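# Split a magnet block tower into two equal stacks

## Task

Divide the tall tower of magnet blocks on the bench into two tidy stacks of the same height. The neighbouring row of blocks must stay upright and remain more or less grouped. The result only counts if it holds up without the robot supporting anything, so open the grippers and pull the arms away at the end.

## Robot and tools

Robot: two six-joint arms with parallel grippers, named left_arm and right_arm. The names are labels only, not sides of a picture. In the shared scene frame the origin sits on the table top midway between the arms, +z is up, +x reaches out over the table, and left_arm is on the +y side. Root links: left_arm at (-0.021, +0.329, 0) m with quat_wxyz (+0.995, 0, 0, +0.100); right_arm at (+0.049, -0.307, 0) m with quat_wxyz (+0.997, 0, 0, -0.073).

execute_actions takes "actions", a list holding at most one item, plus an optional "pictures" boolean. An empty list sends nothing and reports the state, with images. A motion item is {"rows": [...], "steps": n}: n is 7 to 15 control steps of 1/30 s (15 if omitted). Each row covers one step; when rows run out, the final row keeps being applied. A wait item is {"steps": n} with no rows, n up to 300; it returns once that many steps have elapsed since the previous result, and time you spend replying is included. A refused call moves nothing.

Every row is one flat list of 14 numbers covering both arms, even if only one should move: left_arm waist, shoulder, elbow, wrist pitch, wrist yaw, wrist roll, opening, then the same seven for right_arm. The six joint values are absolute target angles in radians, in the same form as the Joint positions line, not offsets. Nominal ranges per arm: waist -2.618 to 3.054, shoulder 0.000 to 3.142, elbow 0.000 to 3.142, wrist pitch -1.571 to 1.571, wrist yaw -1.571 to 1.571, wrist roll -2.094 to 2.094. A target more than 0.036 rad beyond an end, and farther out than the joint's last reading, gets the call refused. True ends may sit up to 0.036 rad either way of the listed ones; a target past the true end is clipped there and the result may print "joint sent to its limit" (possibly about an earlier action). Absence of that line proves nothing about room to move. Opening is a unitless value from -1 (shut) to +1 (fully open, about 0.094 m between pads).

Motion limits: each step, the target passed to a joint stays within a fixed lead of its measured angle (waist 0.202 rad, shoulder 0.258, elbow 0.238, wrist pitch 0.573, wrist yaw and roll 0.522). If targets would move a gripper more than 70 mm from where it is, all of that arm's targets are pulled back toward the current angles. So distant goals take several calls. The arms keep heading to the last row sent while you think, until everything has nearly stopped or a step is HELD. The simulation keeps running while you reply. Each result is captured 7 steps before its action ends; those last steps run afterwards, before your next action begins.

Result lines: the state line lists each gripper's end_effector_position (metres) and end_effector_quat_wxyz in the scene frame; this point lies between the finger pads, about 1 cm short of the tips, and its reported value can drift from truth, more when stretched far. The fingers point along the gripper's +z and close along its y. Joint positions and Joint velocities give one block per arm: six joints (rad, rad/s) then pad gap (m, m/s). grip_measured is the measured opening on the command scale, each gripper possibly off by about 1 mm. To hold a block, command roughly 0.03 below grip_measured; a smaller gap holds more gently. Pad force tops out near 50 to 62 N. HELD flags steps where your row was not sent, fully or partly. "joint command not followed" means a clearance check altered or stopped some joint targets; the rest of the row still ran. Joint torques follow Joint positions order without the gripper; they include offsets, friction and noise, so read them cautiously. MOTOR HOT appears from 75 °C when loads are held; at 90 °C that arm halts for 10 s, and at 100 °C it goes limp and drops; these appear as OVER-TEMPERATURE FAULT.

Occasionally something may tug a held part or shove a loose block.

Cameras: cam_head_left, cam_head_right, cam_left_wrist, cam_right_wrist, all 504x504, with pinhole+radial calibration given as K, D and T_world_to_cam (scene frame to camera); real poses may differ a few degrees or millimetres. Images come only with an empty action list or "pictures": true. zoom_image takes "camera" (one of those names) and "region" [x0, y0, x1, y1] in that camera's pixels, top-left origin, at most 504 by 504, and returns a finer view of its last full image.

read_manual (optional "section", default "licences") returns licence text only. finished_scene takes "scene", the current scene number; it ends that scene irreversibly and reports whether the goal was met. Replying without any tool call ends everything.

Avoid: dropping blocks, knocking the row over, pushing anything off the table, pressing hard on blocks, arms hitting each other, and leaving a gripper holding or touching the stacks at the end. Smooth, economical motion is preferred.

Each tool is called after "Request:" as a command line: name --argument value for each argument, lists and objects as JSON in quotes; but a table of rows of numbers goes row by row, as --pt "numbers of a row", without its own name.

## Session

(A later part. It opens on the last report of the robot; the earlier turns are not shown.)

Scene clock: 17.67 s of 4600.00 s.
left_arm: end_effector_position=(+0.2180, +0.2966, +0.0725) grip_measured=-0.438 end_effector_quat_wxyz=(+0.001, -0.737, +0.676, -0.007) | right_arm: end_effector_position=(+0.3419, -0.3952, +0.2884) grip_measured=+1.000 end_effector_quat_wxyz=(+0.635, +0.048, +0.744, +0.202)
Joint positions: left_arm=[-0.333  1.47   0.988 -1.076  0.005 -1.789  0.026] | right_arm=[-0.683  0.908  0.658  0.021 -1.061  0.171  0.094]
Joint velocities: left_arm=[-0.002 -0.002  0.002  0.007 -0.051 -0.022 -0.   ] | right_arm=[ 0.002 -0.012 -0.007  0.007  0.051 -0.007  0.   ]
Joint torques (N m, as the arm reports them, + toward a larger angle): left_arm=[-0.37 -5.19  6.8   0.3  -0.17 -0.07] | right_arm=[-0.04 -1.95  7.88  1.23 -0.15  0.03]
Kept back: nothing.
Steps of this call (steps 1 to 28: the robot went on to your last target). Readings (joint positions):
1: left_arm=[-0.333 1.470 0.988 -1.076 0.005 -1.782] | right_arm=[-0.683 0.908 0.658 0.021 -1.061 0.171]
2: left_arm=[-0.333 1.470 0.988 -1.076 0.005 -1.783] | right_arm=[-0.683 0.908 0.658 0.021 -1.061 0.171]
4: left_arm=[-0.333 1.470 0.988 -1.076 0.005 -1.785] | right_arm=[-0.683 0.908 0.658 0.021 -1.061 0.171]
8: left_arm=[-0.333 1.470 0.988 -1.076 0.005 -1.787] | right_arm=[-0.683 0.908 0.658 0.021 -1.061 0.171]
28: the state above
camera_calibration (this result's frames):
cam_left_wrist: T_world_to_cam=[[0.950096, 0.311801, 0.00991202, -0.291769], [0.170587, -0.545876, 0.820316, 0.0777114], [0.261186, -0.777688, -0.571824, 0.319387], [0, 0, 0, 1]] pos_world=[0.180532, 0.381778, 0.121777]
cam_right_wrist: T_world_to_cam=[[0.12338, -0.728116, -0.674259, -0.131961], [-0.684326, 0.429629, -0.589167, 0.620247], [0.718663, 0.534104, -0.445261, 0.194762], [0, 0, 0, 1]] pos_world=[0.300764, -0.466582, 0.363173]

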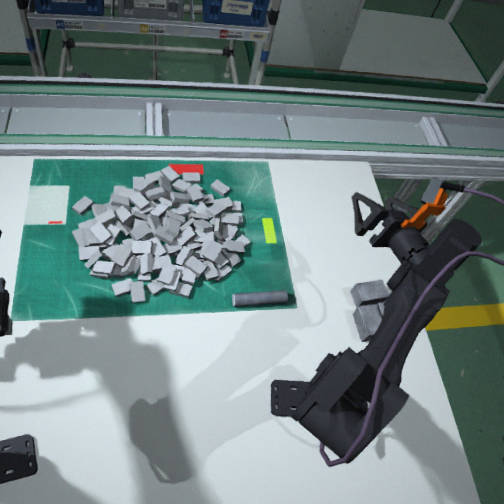

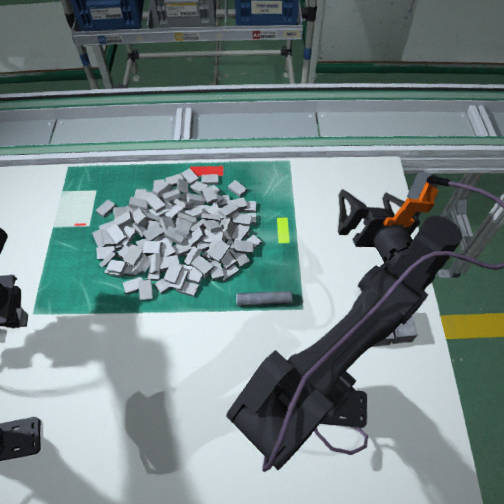

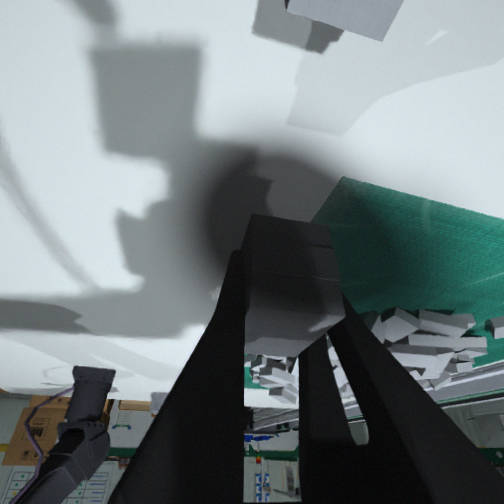

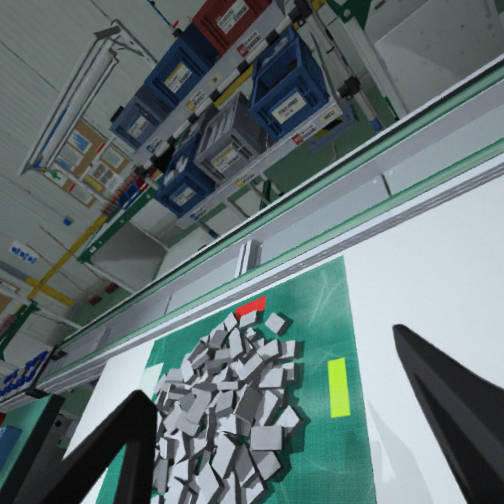

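Request:
execute_actions --actions '[{"rows":[ [-0.337,1.4706,0.9828,-1.0614,-0.008,-1.795,-0.485,-0.683,0.908,0.658,0.021,-1.061,0.171,1], [-0.337,1.4722,0.9792,-1.0499,-0.008,-1.795,-0.485,-0.683,0.908,0.658,0.021,-1.061,0.171,1], [-0.337,1.4749,0.9736,-1.0364,-0.008,-1.795,-0.485,-0.683,0.908,0.658,0.021,-1.061,0.171,1], [-0.337,1.4783,0.9663,-1.0210,-0.008,-1.795,-0.485,-0.683,0.908,0.658,0.021,-1.061,0.171,1], [-0.337,1.4825,0.9575,-1.0043,-0.008,-1.795,-0.485,-0.683,0.908,0.658,0.021,-1.061,0.171,1], [-0.337,1.4873,0.9473,-0.9862,-0.008,-1.795,-0.485,-0.683,0.908,0.658,0.021,-1.061,0.171,1], [-0.337,1.4926,0.9361,-0.9676,-0.008,-1.795,-0.485,-0.683,0.908,0.658,0.021,-1.061,0.171,1], [-0.337,1.4982,0.9242,-0.9485,-0.008,-1.795,-0.485,-0.683,0.908,0.658,0.021,-1.061,0.171,1], [-0.337,1.5040,0.9118,-0.9255,-0.008,-1.795,-0.485,-0.683,0.908,0.658,0.021,-1.061,0.171,1], [-0.337,1.5100,0.8990,-0.9034,-0.008,-1.795,-0.485,-0.683,0.908,0.658,0.021,-1.061,0.171,1], [-0.337,1.5160,0.8863,-0.8814,-0.008,-1.795,-0.485,-0.683,0.908,0.658,0.021,-1.061,0.171,1], [-0.337,1.5218,0.8738,-0.8618,-0.008,-1.795,-0.485,-0.683,0.908,0.658,0.021,-1.061,0.171,1], [-0.337,1.5274,0.8619,-0.8458,-0.008,-1.795,-0.485,-0.683,0.908,0.658,0.021,-1.061,0.171,1], [-0.337,1.5327,0.8507,-0.8324,-0.008,-1.795,-0.485,-0.683,0.908,0.658,0.021,-1.061,0.171,1], [-0.337,1.5375,0.8405,-0.8230,-0.008,-1.795,-0.485,-0.683,0.908,0.658,0.021,-1.061,0.171,1] ],"steps":15}]' --pictures false

Request:
execute_actions --actions '[{"rows":[ [-0.337,1.5417,0.8317,-0.8185,-0.008,-1.795,-0.485,-0.683,0.908,0.658,0.021,-1.061,0.171,1], [-0.337,1.5451,0.8244,-0.8170,-0.008,-1.795,-0.485,-0.683,0.908,0.658,0.021,-1.061,0.171,1], [-0.337,1.5478,0.8188,-0.8180,-0.008,-1.795,-0.485,-0.683,0.908,0.658,0.021,-1.061,0.171,1], [-0.337,1.5494,0.8152,-0.8210,-0.008,-1.795,-0.485,-0.683,0.908,0.658,0.021,-1.061,0.171,1], [-0.337,1.5500,0.8140,-0.8250,-0.008,-1.795,-0.485,-0.683,0.908,0.658,0.021,-1.061,0.171,1] ],"steps":7}]' --pictures false

Request:
execute_actions --actions '[{"steps":11}]' --pictures true

Scene clock: 21.77 s of 4600.00 s.
left_arm: end_effector_position=(+0.2221, +0.2961, +0.0603) grip_measured=-0.438 end_effector_quat_wxyz=(+0.006, -0.737, +0.676, -0.013) | right_arm: end_effector_position=(+0.3419, -0.3952, +0.2884) grip_measured=+1.000 end_effector_quat_wxyz=(+0.635, +0.048, +0.744, +0.202)
Joint positions: left_arm=[-0.333  1.484  0.95  -1.008  0.005 -1.789  0.026] | right_arm=[-0.683  0.908  0.658  0.021 -1.061  0.171  0.094]
Joint velocities: left_arm=[-0.017  0.183 -0.33   0.403  0.022 -0.007  0.   ] | right_arm=[-0.017  0.012  0.002 -0.081 -0.037  0.022  0.   ]
Joint torques (N m, as the arm reports them, + toward a larger angle): left_arm=[-0.32 -4.23  6.12  0.41 -0.13 -0.05] | right_arm=[-0.01 -1.94  7.88  1.23 -0.14  0.03]
Steps of this call (steps 1 to 15: the robot went on to your last target; steps 16 to 90: nothing new was sent; then 0.83 s passed at rest; steps 91 to 98: the first 8 steps of this action). Readings (joint positions):
91: left_arm=[-0.333 1.470 0.988 -1.076 0.005 -1.789] | right_arm=[-0.683 0.908 0.658 0.021 -1.061 0.171]
92: left_arm=[-0.333 1.470 0.988 -1.073 0.005 -1.789] | right_arm=[-0.683 0.908 0.658 0.021 -1.061 0.171]
94: left_arm=[-0.333 1.470 0.983 -1.059 0.005 -1.789] | right_arm=[-0.683 0.908 0.658 0.021 -1.061 0.171]
98: the state above

Scene clock: 22.00 s of 4600.00 s.
left_arm: end_effector_position=(+0.2179, +0.2967, +0.0287) grip_measured=-0.438 end_effector_quat_wxyz=(+0.001, -0.737, +0.676, -0.006) | right_arm: end_effector_position=(+0.3419, -0.3952, +0.2884) grip_measured=+1.000 end_effector_quat_wxyz=(+0.635, +0.048, +0.744, +0.202)
Joint positions: left_arm=[-0.333  1.531  0.86  -0.889  0.005 -1.789  0.026] | right_arm=[-0.683  0.908  0.658  0.021 -1.061  0.171  0.094]
Joint velocities: left_arm=[ 0.007  0.144 -0.349  0.374  0.022 -0.095 -0.002] | right_arm=[ 0.007  0.007 -0.022  0.007 -0.007 -0.051  0.   ]
Joint torques (N m, as the arm reports them, + toward a larger angle): left_arm=[-0.32 -4.94  6.31  0.45 -0.14 -0.07] | right_arm=[-0.03 -1.97  7.85  1.24 -0.15  0.02]
Kept back: the last 7 steps of this action.
Steps of this call (steps 1 to 7: the last 7 steps of your previous action). Readings (joint positions):
1: left_arm=[-0.333 1.490 0.938 -0.992 0.005 -1.789] | right_arm=[-0.683 0.908 0.658 0.021 -1.061 0.171]
2: left_arm=[-0.333 1.497 0.925 -0.975 0.005 -1.789] | right_arm=[-0.683 0.908 0.658 0.021 -1.061 0.171]
4: left_arm=[-0.333 1.511 0.898 -0.939 0.005 -1.789] | right_arm=[-0.683 0.908 0.658 0.021 -1.061 0.171]
7: the state above

Scene clock: 22.37 s of 4600.00 s.
left_arm: end_effector_position=(+0.2133, +0.2973, +0.0139) grip_measured=-0.438 end_effector_quat_wxyz=(-0.002, -0.737, +0.676, -0.001) | right_arm: end_effector_position=(+0.3419, -0.3952, +0.2884) grip_measured=+1.000 end_effector_quat_wxyz=(+0.635, +0.048, +0.744, +0.202)
Joint positions: left_arm=[-0.333  1.553  0.816 -0.834  0.005 -1.79   0.026] | right_arm=[-0.683  0.908  0.658  0.021 -1.061  0.171  0.094]
Joint velocities: left_arm=[ 0.007  0.002 -0.007  0.037 -0.007 -0.037 -0.   ] | right_arm=[ 0.007 -0.002 -0.017 -0.051  0.051  0.066  0.   ]
Joint torques (N m, as the arm reports them, + toward a larger angle): left_arm=[-0.3  -4.92  5.93  0.44 -0.14 -0.06] | right_arm=[-0.05 -1.92  7.88  1.24 -0.16  0.02]
Kept back: nothing.
Steps of this call (steps 1 to 7: the last 7 steps of your previous action; steps 8 to 11: the robot went on to your last target). Readings (joint positions):
1: left_arm=[-0.333 1.537 0.849 -0.875 0.005 -1.789] | right_arm=[-0.683 0.908 0.658 0.021 -1.061 0.171]
2: left_arm=[-0.333 1.541 0.840 -0.864 0.005 -1.789] | right_arm=[-0.683 0.908 0.658 0.021 -1.061 0.171]
4: left_arm=[-0.333 1.549 0.825 -0.849 0.005 -1.789] | right_arm=[-0.683 0.908 0.658 0.021 -1.061 0.171]
8: left_arm=[-0.333 1.553 0.816 -0.841 0.005 -1.790] | right_arm=[-0.683 0.908 0.658 0.021 -1.061 0.171]
11: the state above
camera_calibration (this result's frames):
cam_left_wrist: T_world_to_cam=[[0.949909, 0.312519, -0.00211593, -0.286889], [0.181843, -0.547183, 0.817021, 0.124967], [0.254177, -0.776481, -0.576604, 0.288811], [0, 0, 0, 1]] pos_world=[0.176385, 0.382294, 0.0638217]
cam_right_wrist: T_world_to_cam=[[0.12338, -0.728116, -0.674259, -0.131961], [-0.684326, 0.429629, -0.589167, 0.620247], [0.718663, 0.534104, -0.445261, 0.194762], [0, 0, 0, 1]] pos_world=[0.300764, -0.466582, 0.363173]

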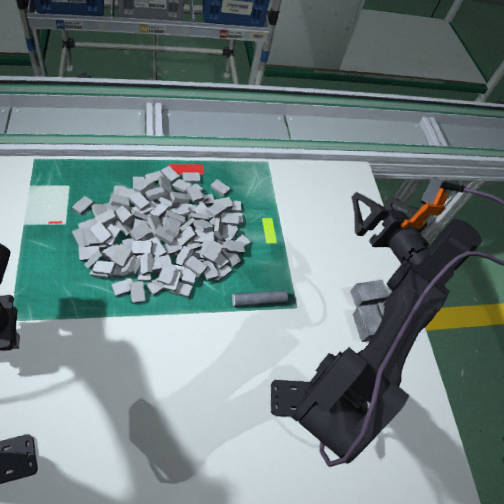

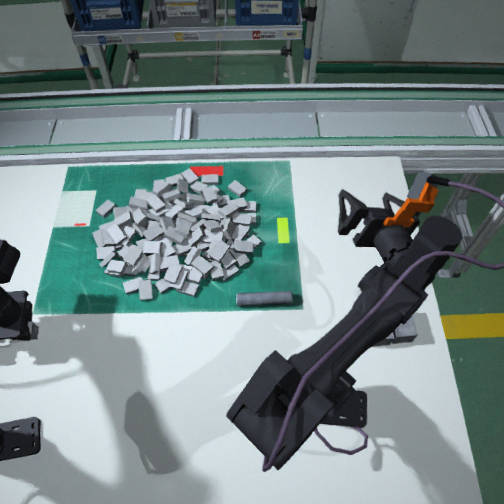

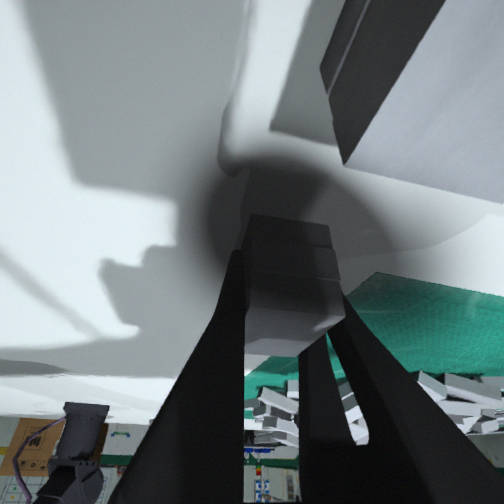

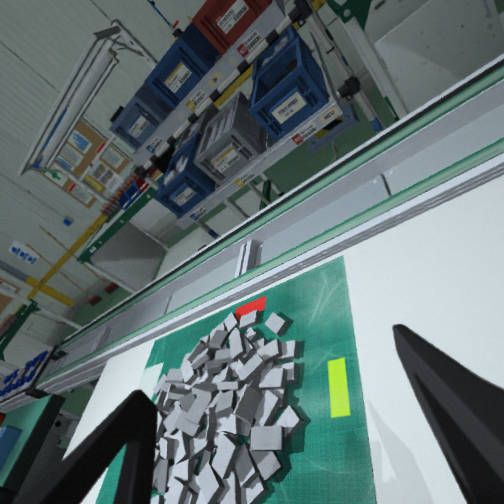

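Request:
execute_actions --actions '[{"rows":[ [-0.337,1.550,0.814,-0.825,-0.008,-1.795,-0.47,-0.683,0.908,0.658,0.021,-1.061,0.171,1], [-0.337,1.550,0.814,-0.825,-0.008,-1.795,-0.455,-0.683,0.908,0.658,0.021,-1.061,0.171,1], [-0.337,1.550,0.814,-0.825,-0.008,-1.795,-0.44,-0.683,0.908,0.658,0.021,-1.061,0.171,1], [-0.337,1.550,0.814,-0.825,-0.008,-1.795,-0.42,-0.683,0.908,0.658,0.021,-1.061,0.171,1], [-0.337,1.550,0.814,-0.825,-0.008,-1.795,-0.39,-0.683,0.908,0.658,0.021,-1.061,0.171,1], [-0.337,1.548,0.818,-0.828,-0.008,-1.795,-0.33,-0.683,0.908,0.658,0.021,-1.061,0.171,1], [-0.337,1.544,0.825,-0.834,-0.008,-1.795,-0.24,-0.683,0.908,0.658,0.021,-1.061,0.171,1], [-0.337,1.539,0.833,-0.842,-0.008,-1.795,-0.13,-0.683,0.908,0.658,0.021,-1.061,0.171,1], [-0.337,1.534,0.841,-0.852,-0.008,-1.795,-0.02,-0.683,0.908,0.658,0.021,-1.061,0.171,1], [-0.337,1.530,0.848,-0.866,-0.008,-1.795,0.08,-0.683,0.908,0.658,0.021,-1.061,0.171,1], [-0.337,1.526,0.856,-0.886,-0.008,-1.795,0.15,-0.683,0.908,0.658,0.021,-1.061,0.171,1], [-0.337,1.520,0.868,-0.912,-0.008,-1.795,0.2,-0.683,0.908,0.658,0.021,-1.061,0.171,1], [-0.337,1.512,0.884,-0.944,-0.008,-1.795,0.2,-0.683,0.908,0.658,0.021,-1.061,0.171,1], [-0.337,1.502,0.903,-0.980,-0.008,-1.795,0.2,-0.683,0.908,0.658,0.021,-1.061,0.171,1], [-0.337,1.490,0.925,-1.018,-0.008,-1.795,0.2,-0.683,0.908,0.658,0.021,-1.061,0.171,1] ],"steps":15}]' --pictures false

Request:
execute_actions --actions '[{"rows":[ [-0.337,1.478,0.949,-1.056,-0.008,-1.795,0.2,-0.683,0.908,0.658,0.021,-1.061,0.171,1], [-0.337,1.466,0.974,-1.094,-0.008,-1.795,0.2,-0.683,0.908,0.658,0.021,-1.061,0.171,1], [-0.337,1.454,1.000,-1.130,-0.008,-1.795,0.2,-0.683,0.908,0.658,0.021,-1.061,0.171,1], [-0.337,1.441,1.025,-1.160,-0.008,-1.795,0.2,-0.683,0.908,0.658,0.021,-1.061,0.171,1], [-0.337,1.426,1.048,-1.182,-0.008,-1.795,0.2,-0.683,0.908,0.658,0.021,-1.061,0.171,1], [-0.335,1.408,1.068,-1.194,-0.008,-1.785,0.2,-0.683,0.908,0.658,0.021,-1.061,0.171,1], [-0.328,1.386,1.085,-1.196,-0.008,-1.755,0.2,-0.683,0.908,0.658,0.021,-1.061,0.171,1], [-0.314,1.360,1.099,-1.190,-0.008,-1.705,0.2,-0.683,0.908,0.658,0.021,-1.061,0.171,1], [-0.294,1.330,1.110,-1.178,-0.008,-1.638,0.2,-0.683,0.908,0.658,0.021,-1.061,0.171,1], [-0.268,1.297,1.118,-1.162,-0.008,-1.555,0.2,-0.683,0.908,0.658,0.021,-1.061,0.171,1], [-0.238,1.262,1.124,-1.143,-0.008,-1.460,0.2,-0.683,0.908,0.658,0.021,-1.061,0.171,1], [-0.203,1.225,1.128,-1.122,-0.008,-1.353,0.2,-0.683,0.908,0.658,0.021,-1.061,0.171,1], [-0.165,1.187,1.130,-1.100,-0.008,-1.238,0.2,-0.683,0.908,0.658,0.021,-1.061,0.171,1], [-0.124,1.149,1.130,-1.077,-0.008,-1.116,0.2,-0.683,0.908,0.658,0.021,-1.061,0.171,1], [-0.082,1.111,1.130,-1.054,-0.008,-0.990,0.2,-0.683,0.908,0.658,0.021,-1.061,0.171,1] ],"steps":15}]' --pictures false

Request:
execute_actions --actions '[{"rows":[ [-0.039,1.075,1.130,-1.031,-0.008,-0.862,0.2,-0.683,0.908,0.658,0.021,-1.061,0.171,1], [0.004,1.041,1.130,-1.009,-0.008,-0.734,0.2,-0.683,0.908,0.658,0.021,-1.061,0.171,1], [0.046,1.010,1.130,-0.988,-0.008,-0.609,0.2,-0.683,0.908,0.658,0.021,-1.061,0.171,1], [0.086,0.982,1.130,-0.969,-0.008,-0.489,0.2,-0.683,0.908,0.658,0.021,-1.061,0.171,1], [0.123,0.957,1.130,-0.952,-0.008,-0.376,0.2,-0.683,0.908,0.658,0.021,-1.061,0.171,1], [0.157,0.936,1.130,-0.937,-0.008,-0.273,0.2,-0.683,0.908,0.658,0.021,-1.061,0.171,1], [0.187,0.918,1.130,-0.924,-0.008,-0.183,0.2,-0.683,0.908,0.658,0.021,-1.061,0.171,1], [0.212,0.904,1.130,-0.914,-0.008,-0.107,0.2,-0.683,0.908,0.658,0.021,-1.061,0.171,1], [0.231,0.893,1.130,-0.906,-0.008,-0.050,0.2,-0.683,0.908,0.658,0.021,-1.061,0.171,1], [0.244,0.885,1.130,-0.902,-0.008,-0.013,0.2,-0.683,0.908,0.658,0.021,-1.061,0.171,1], [0.250,0.880,1.130,-0.900,-0.008,0.0,0.2,-0.683,0.908,0.658,0.021,-1.061,0.171,1] ],"steps":11}]' --pictures false

Request:
execute_actions --actions '[{"steps":12}]' --pictures true

Scene clock: 24.70 s of 4600.00 s.
left_arm: end_effector_position=(+0.2150, +0.2971, +0.0139) grip_measured=-0.180 end_effector_quat_wxyz=(-0.000, -0.737, +0.676, -0.004) | right_arm: end_effector_position=(+0.3419, -0.3952, +0.2884) grip_measured=+1.000 end_effector_quat_wxyz=(+0.635, +0.048, +0.744, +0.202)
Joint positions: left_arm=[-0.333  1.553  0.816 -0.828  0.005 -1.79   0.039] | right_arm=[-0.683  0.908  0.658  0.021 -1.061  0.171  0.094]
Joint velocities: left_arm=[-0.027  0.007  0.007  0.007 -0.022 -0.022  0.098] | right_arm=[-0.007  0.012 -0.002  0.066 -0.051 -0.007  0.   ]
Joint torques (N m, as the arm reports them, + toward a larger angle): left_arm=[-0.38 -5.91  7.72  0.3  -0.14 -0.06] | right_arm=[-0.03 -1.95  7.93  1.23 -0.14  0.03]
Steps of this call (steps 1 to 30: the robot went on to your last target; steps 31 to 62: nothing new was sent; steps 63 to 70: the first 8 steps of this action). Readings (joint positions):
63: left_arm=[-0.333 1.553 0.816 -0.828 0.005 -1.790] | right_arm=[-0.683 0.908 0.658 0.021 -1.061 0.171]
64: left_arm=[-0.333 1.553 0.816 -0.828 0.005 -1.790] | right_arm=[-0.683 0.908 0.658 0.021 -1.061 0.171]
66: left_arm=[-0.333 1.553 0.816 -0.828 0.005 -1.790] | right_arm=[-0.683 0.908 0.658 0.021 -1.061 0.171]
70: the state above

Scene clock: 25.20 s of 4600.00 s.
left_arm: end_effector_position=(+0.2319, +0.2951, +0.0994) grip_measured=+0.197 end_effector_quat_wxyz=(+0.027, -0.730, +0.681, -0.043) | right_arm: end_effector_position=(+0.3419, -0.3952, +0.2884) grip_measured=+1.000 end_effector_quat_wxyz=(+0.635, +0.048, +0.744, +0.202)
Joint positions: left_arm=[-0.331  1.42   1.049 -1.098  0.005 -1.772  0.056] | right_arm=[-0.683  0.908  0.658  0.021 -1.061  0.171  0.094]
Joint velocities: left_arm=[ 0.056 -0.603  0.471 -0.388  0.037  0.344  0.   ] | right_arm=[ 0.007 -0.002 -0.017 -0.022 -0.007  0.051  0.   ]
Joint torques (N m, as the arm reports them, + toward a larger angle): left_arm=[ 1.24 -6.12  8.77  0.25 -0.14  0.1 ] | right_arm=[-0.07 -1.96  7.86  1.24 -0.14  0.03]
Steps of this call (steps 1 to 7: the last 7 steps of your previous action; steps 8 to 15: the first 8 steps of this action). Readings (joint positions):
8: left_arm=[-0.333 1.528 0.880 -0.929 0.005 -1.790] | right_arm=[-0.683 0.908 0.658 0.021 -1.061 0.171]
9: left_arm=[-0.333 1.516 0.903 -0.957 0.005 -1.790] | right_arm=[-0.683 0.908 0.658 0.021 -1.061 0.171]
11: left_arm=[-0.333 1.489 0.955 -1.014 0.005 -1.790] | right_arm=[-0.683 0.908 0.658 0.021 -1.061 0.171]
15: the state above

Scene clock: 25.57 s of 4600.00 s.
left_arm: end_effector_position=(+0.2395, +0.3859, +0.2136) grip_measured=+0.197 end_effector_quat_wxyz=(+0.267, -0.538, +0.792, -0.110) | right_arm: end_effector_position=(+0.3419, -0.3952, +0.2884) grip_measured=+1.000 end_effector_quat_wxyz=(+0.635, +0.048, +0.744, +0.202)
Joint positions: left_arm=[ 0.016  1.049  1.103 -1.04   0.004 -0.98   0.056] | right_arm=[-0.683  0.908  0.658  0.021 -1.061  0.171  0.094]
Joint velocities: left_arm=[ 1.184 -0.96   0.002  0.476 -0.095  2.762 -0.001] | right_arm=[-0.007 -0.017 -0.017 -0.007  0.007 -0.11   0.   ]
Joint torques (N m, as the arm reports them, + toward a larger angle): left_arm=[-0.14 -2.24 10.01  1.65 -0.08  0.05] | right_arm=[-0.02 -1.96  7.86  1.23 -0.15  0.02]
Steps of this call (steps 1 to 7: the last 7 steps of your previous action; steps 8 to 11: the first 4 steps of this action). Readings (joint positions):
8: left_arm=[-0.113 1.157 1.103 -1.082 0.008 -1.278] | right_arm=[-0.683 0.908 0.658 0.021 -1.061 0.171]
9: left_arm=[-0.070 1.119 1.103 -1.069 0.007 -1.179] | right_arm=[-0.683 0.908 0.658 0.021 -1.061 0.171]
11: the state above

Scene clock: 25.97 s of 4600.00 s.
left_arm: end_effector_position=(+0.2208, +0.4446, +0.2701) grip_measured=+0.198 end_effector_quat_wxyz=(+0.407, -0.248, +0.876, +0.070) | right_arm: end_effector_position=(+0.3419, -0.3952, +0.2884) grip_measured=+1.000 end_effector_quat_wxyz=(+0.635, +0.048, +0.744, +0.202)
Joint positions: left_arm=[ 0.241  0.893  1.103 -0.93  -0.004 -0.11   0.056] | right_arm=[-0.683  0.908  0.658  0.021 -1.061  0.171  0.094]
Joint velocities: left_arm=[-0.012 -0.007 -0.012  0.095 -0.037  0.696 -0.001] | right_arm=[ 0.007 -0.007 -0.012 -0.007  0.007  0.007  0.   ]
Joint torques (N m, as the arm reports them, + toward a larger angle): left_arm=[ 0.87 -1.46  9.92  2.33 -0.05  0.08] | right_arm=[ 0.   -1.95  7.89  1.22 -0.14  0.04]
Kept back: nothing.
Steps of this call (steps 1 to 7: the last 7 steps of your previous action; steps 8 to 12: the robot went on to your last target). Readings (joint positions):
1: left_arm=[0.056 1.017 1.103 -1.024 0.003 -0.881] | right_arm=[-0.683 0.908 0.658 0.021 -1.061 0.171]
2: left_arm=[0.095 0.989 1.103 -1.010 0.002 -0.783] | right_arm=[-0.683 0.908 0.658 0.021 -1.061 0.171]
4: left_arm=[0.161 0.944 1.103 -0.982 -0.001 -0.585] | right_arm=[-0.683 0.908 0.658 0.021 -1.061 0.171]
8: left_arm=[0.235 0.897 1.103 -0.943 -0.004 -0.256] | right_arm=[-0.683 0.908 0.658 0.021 -1.061 0.171]
12: the state above
camera_calibration (this result's frames):
cam_left_wrist: T_world_to_cam=[[0.603641, -0.757185, 0.249578, 0.14452], [-0.795477, -0.592925, 0.125124, 0.417936], [0.0532397, -0.274064, -0.960237, 0.473653], [0, 0, 0, 1]] pos_world=[0.220003, 0.487044, 0.366456]
cam_right_wrist: T_world_to_cam=[[0.12338, -0.728116, -0.674259, -0.131961], [-0.684326, 0.429629, -0.589167, 0.620247], [0.718663, 0.534104, -0.445261, 0.194762], [0, 0, 0, 1]] pos_world=[0.300764, -0.466582, 0.363173]

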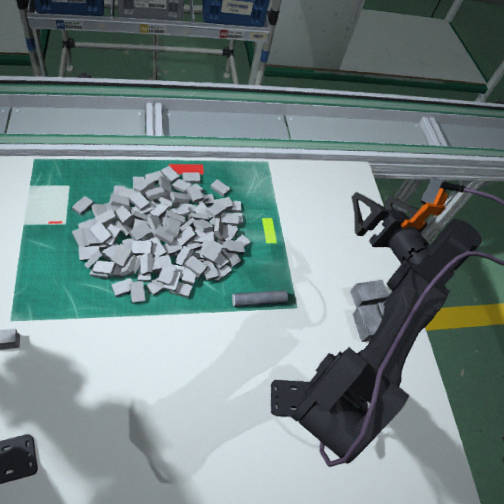

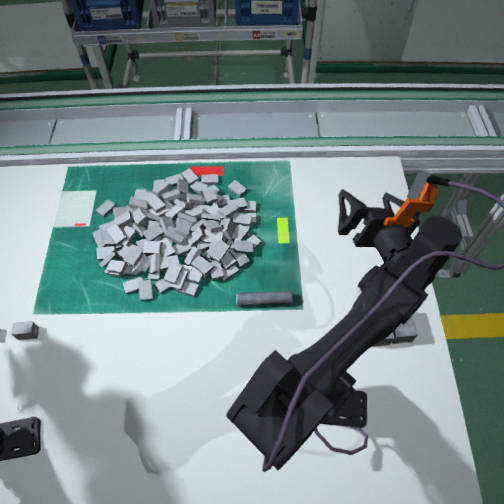

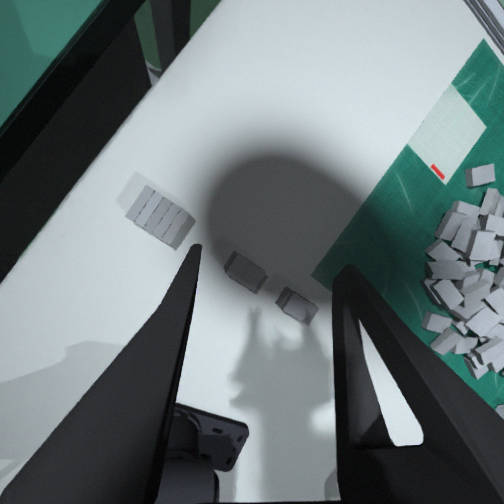

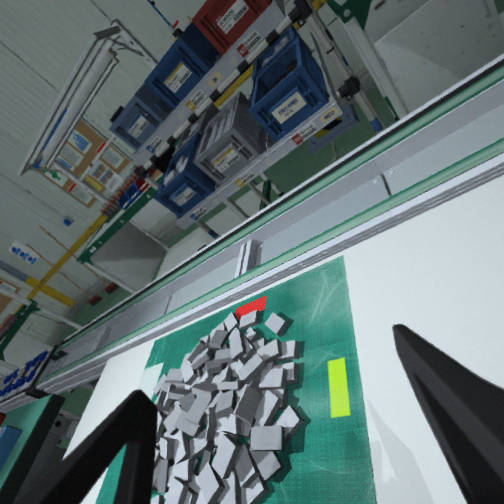

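Request:
zoom_image --camera "cam_left_wrist" --region '[210, 230, 330, 350]'

Request:
zoom_image --camera "cam_head_right" --region '[0, 300, 60, 360]'

Region (210, 230, 330, 350) of cam_left_wrist's 504x504 image, scaled by 4.200, with more detail than that image has.

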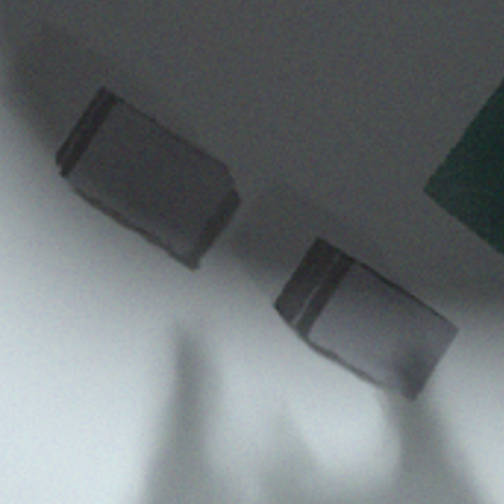

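Region (0, 300, 60, 360) of cam_head_right's 504x504 image, scaled by 8.400, with more detail than that image has.

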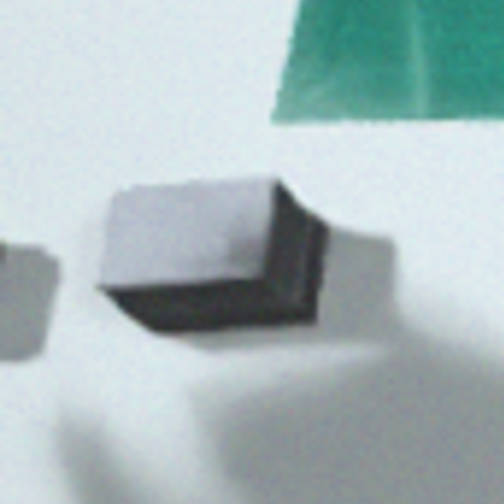

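There are two neat stacks of three, the row is still standing, and the arm is clear.

Request:
finished_scene --scene 2

The scene is finished: the task was done.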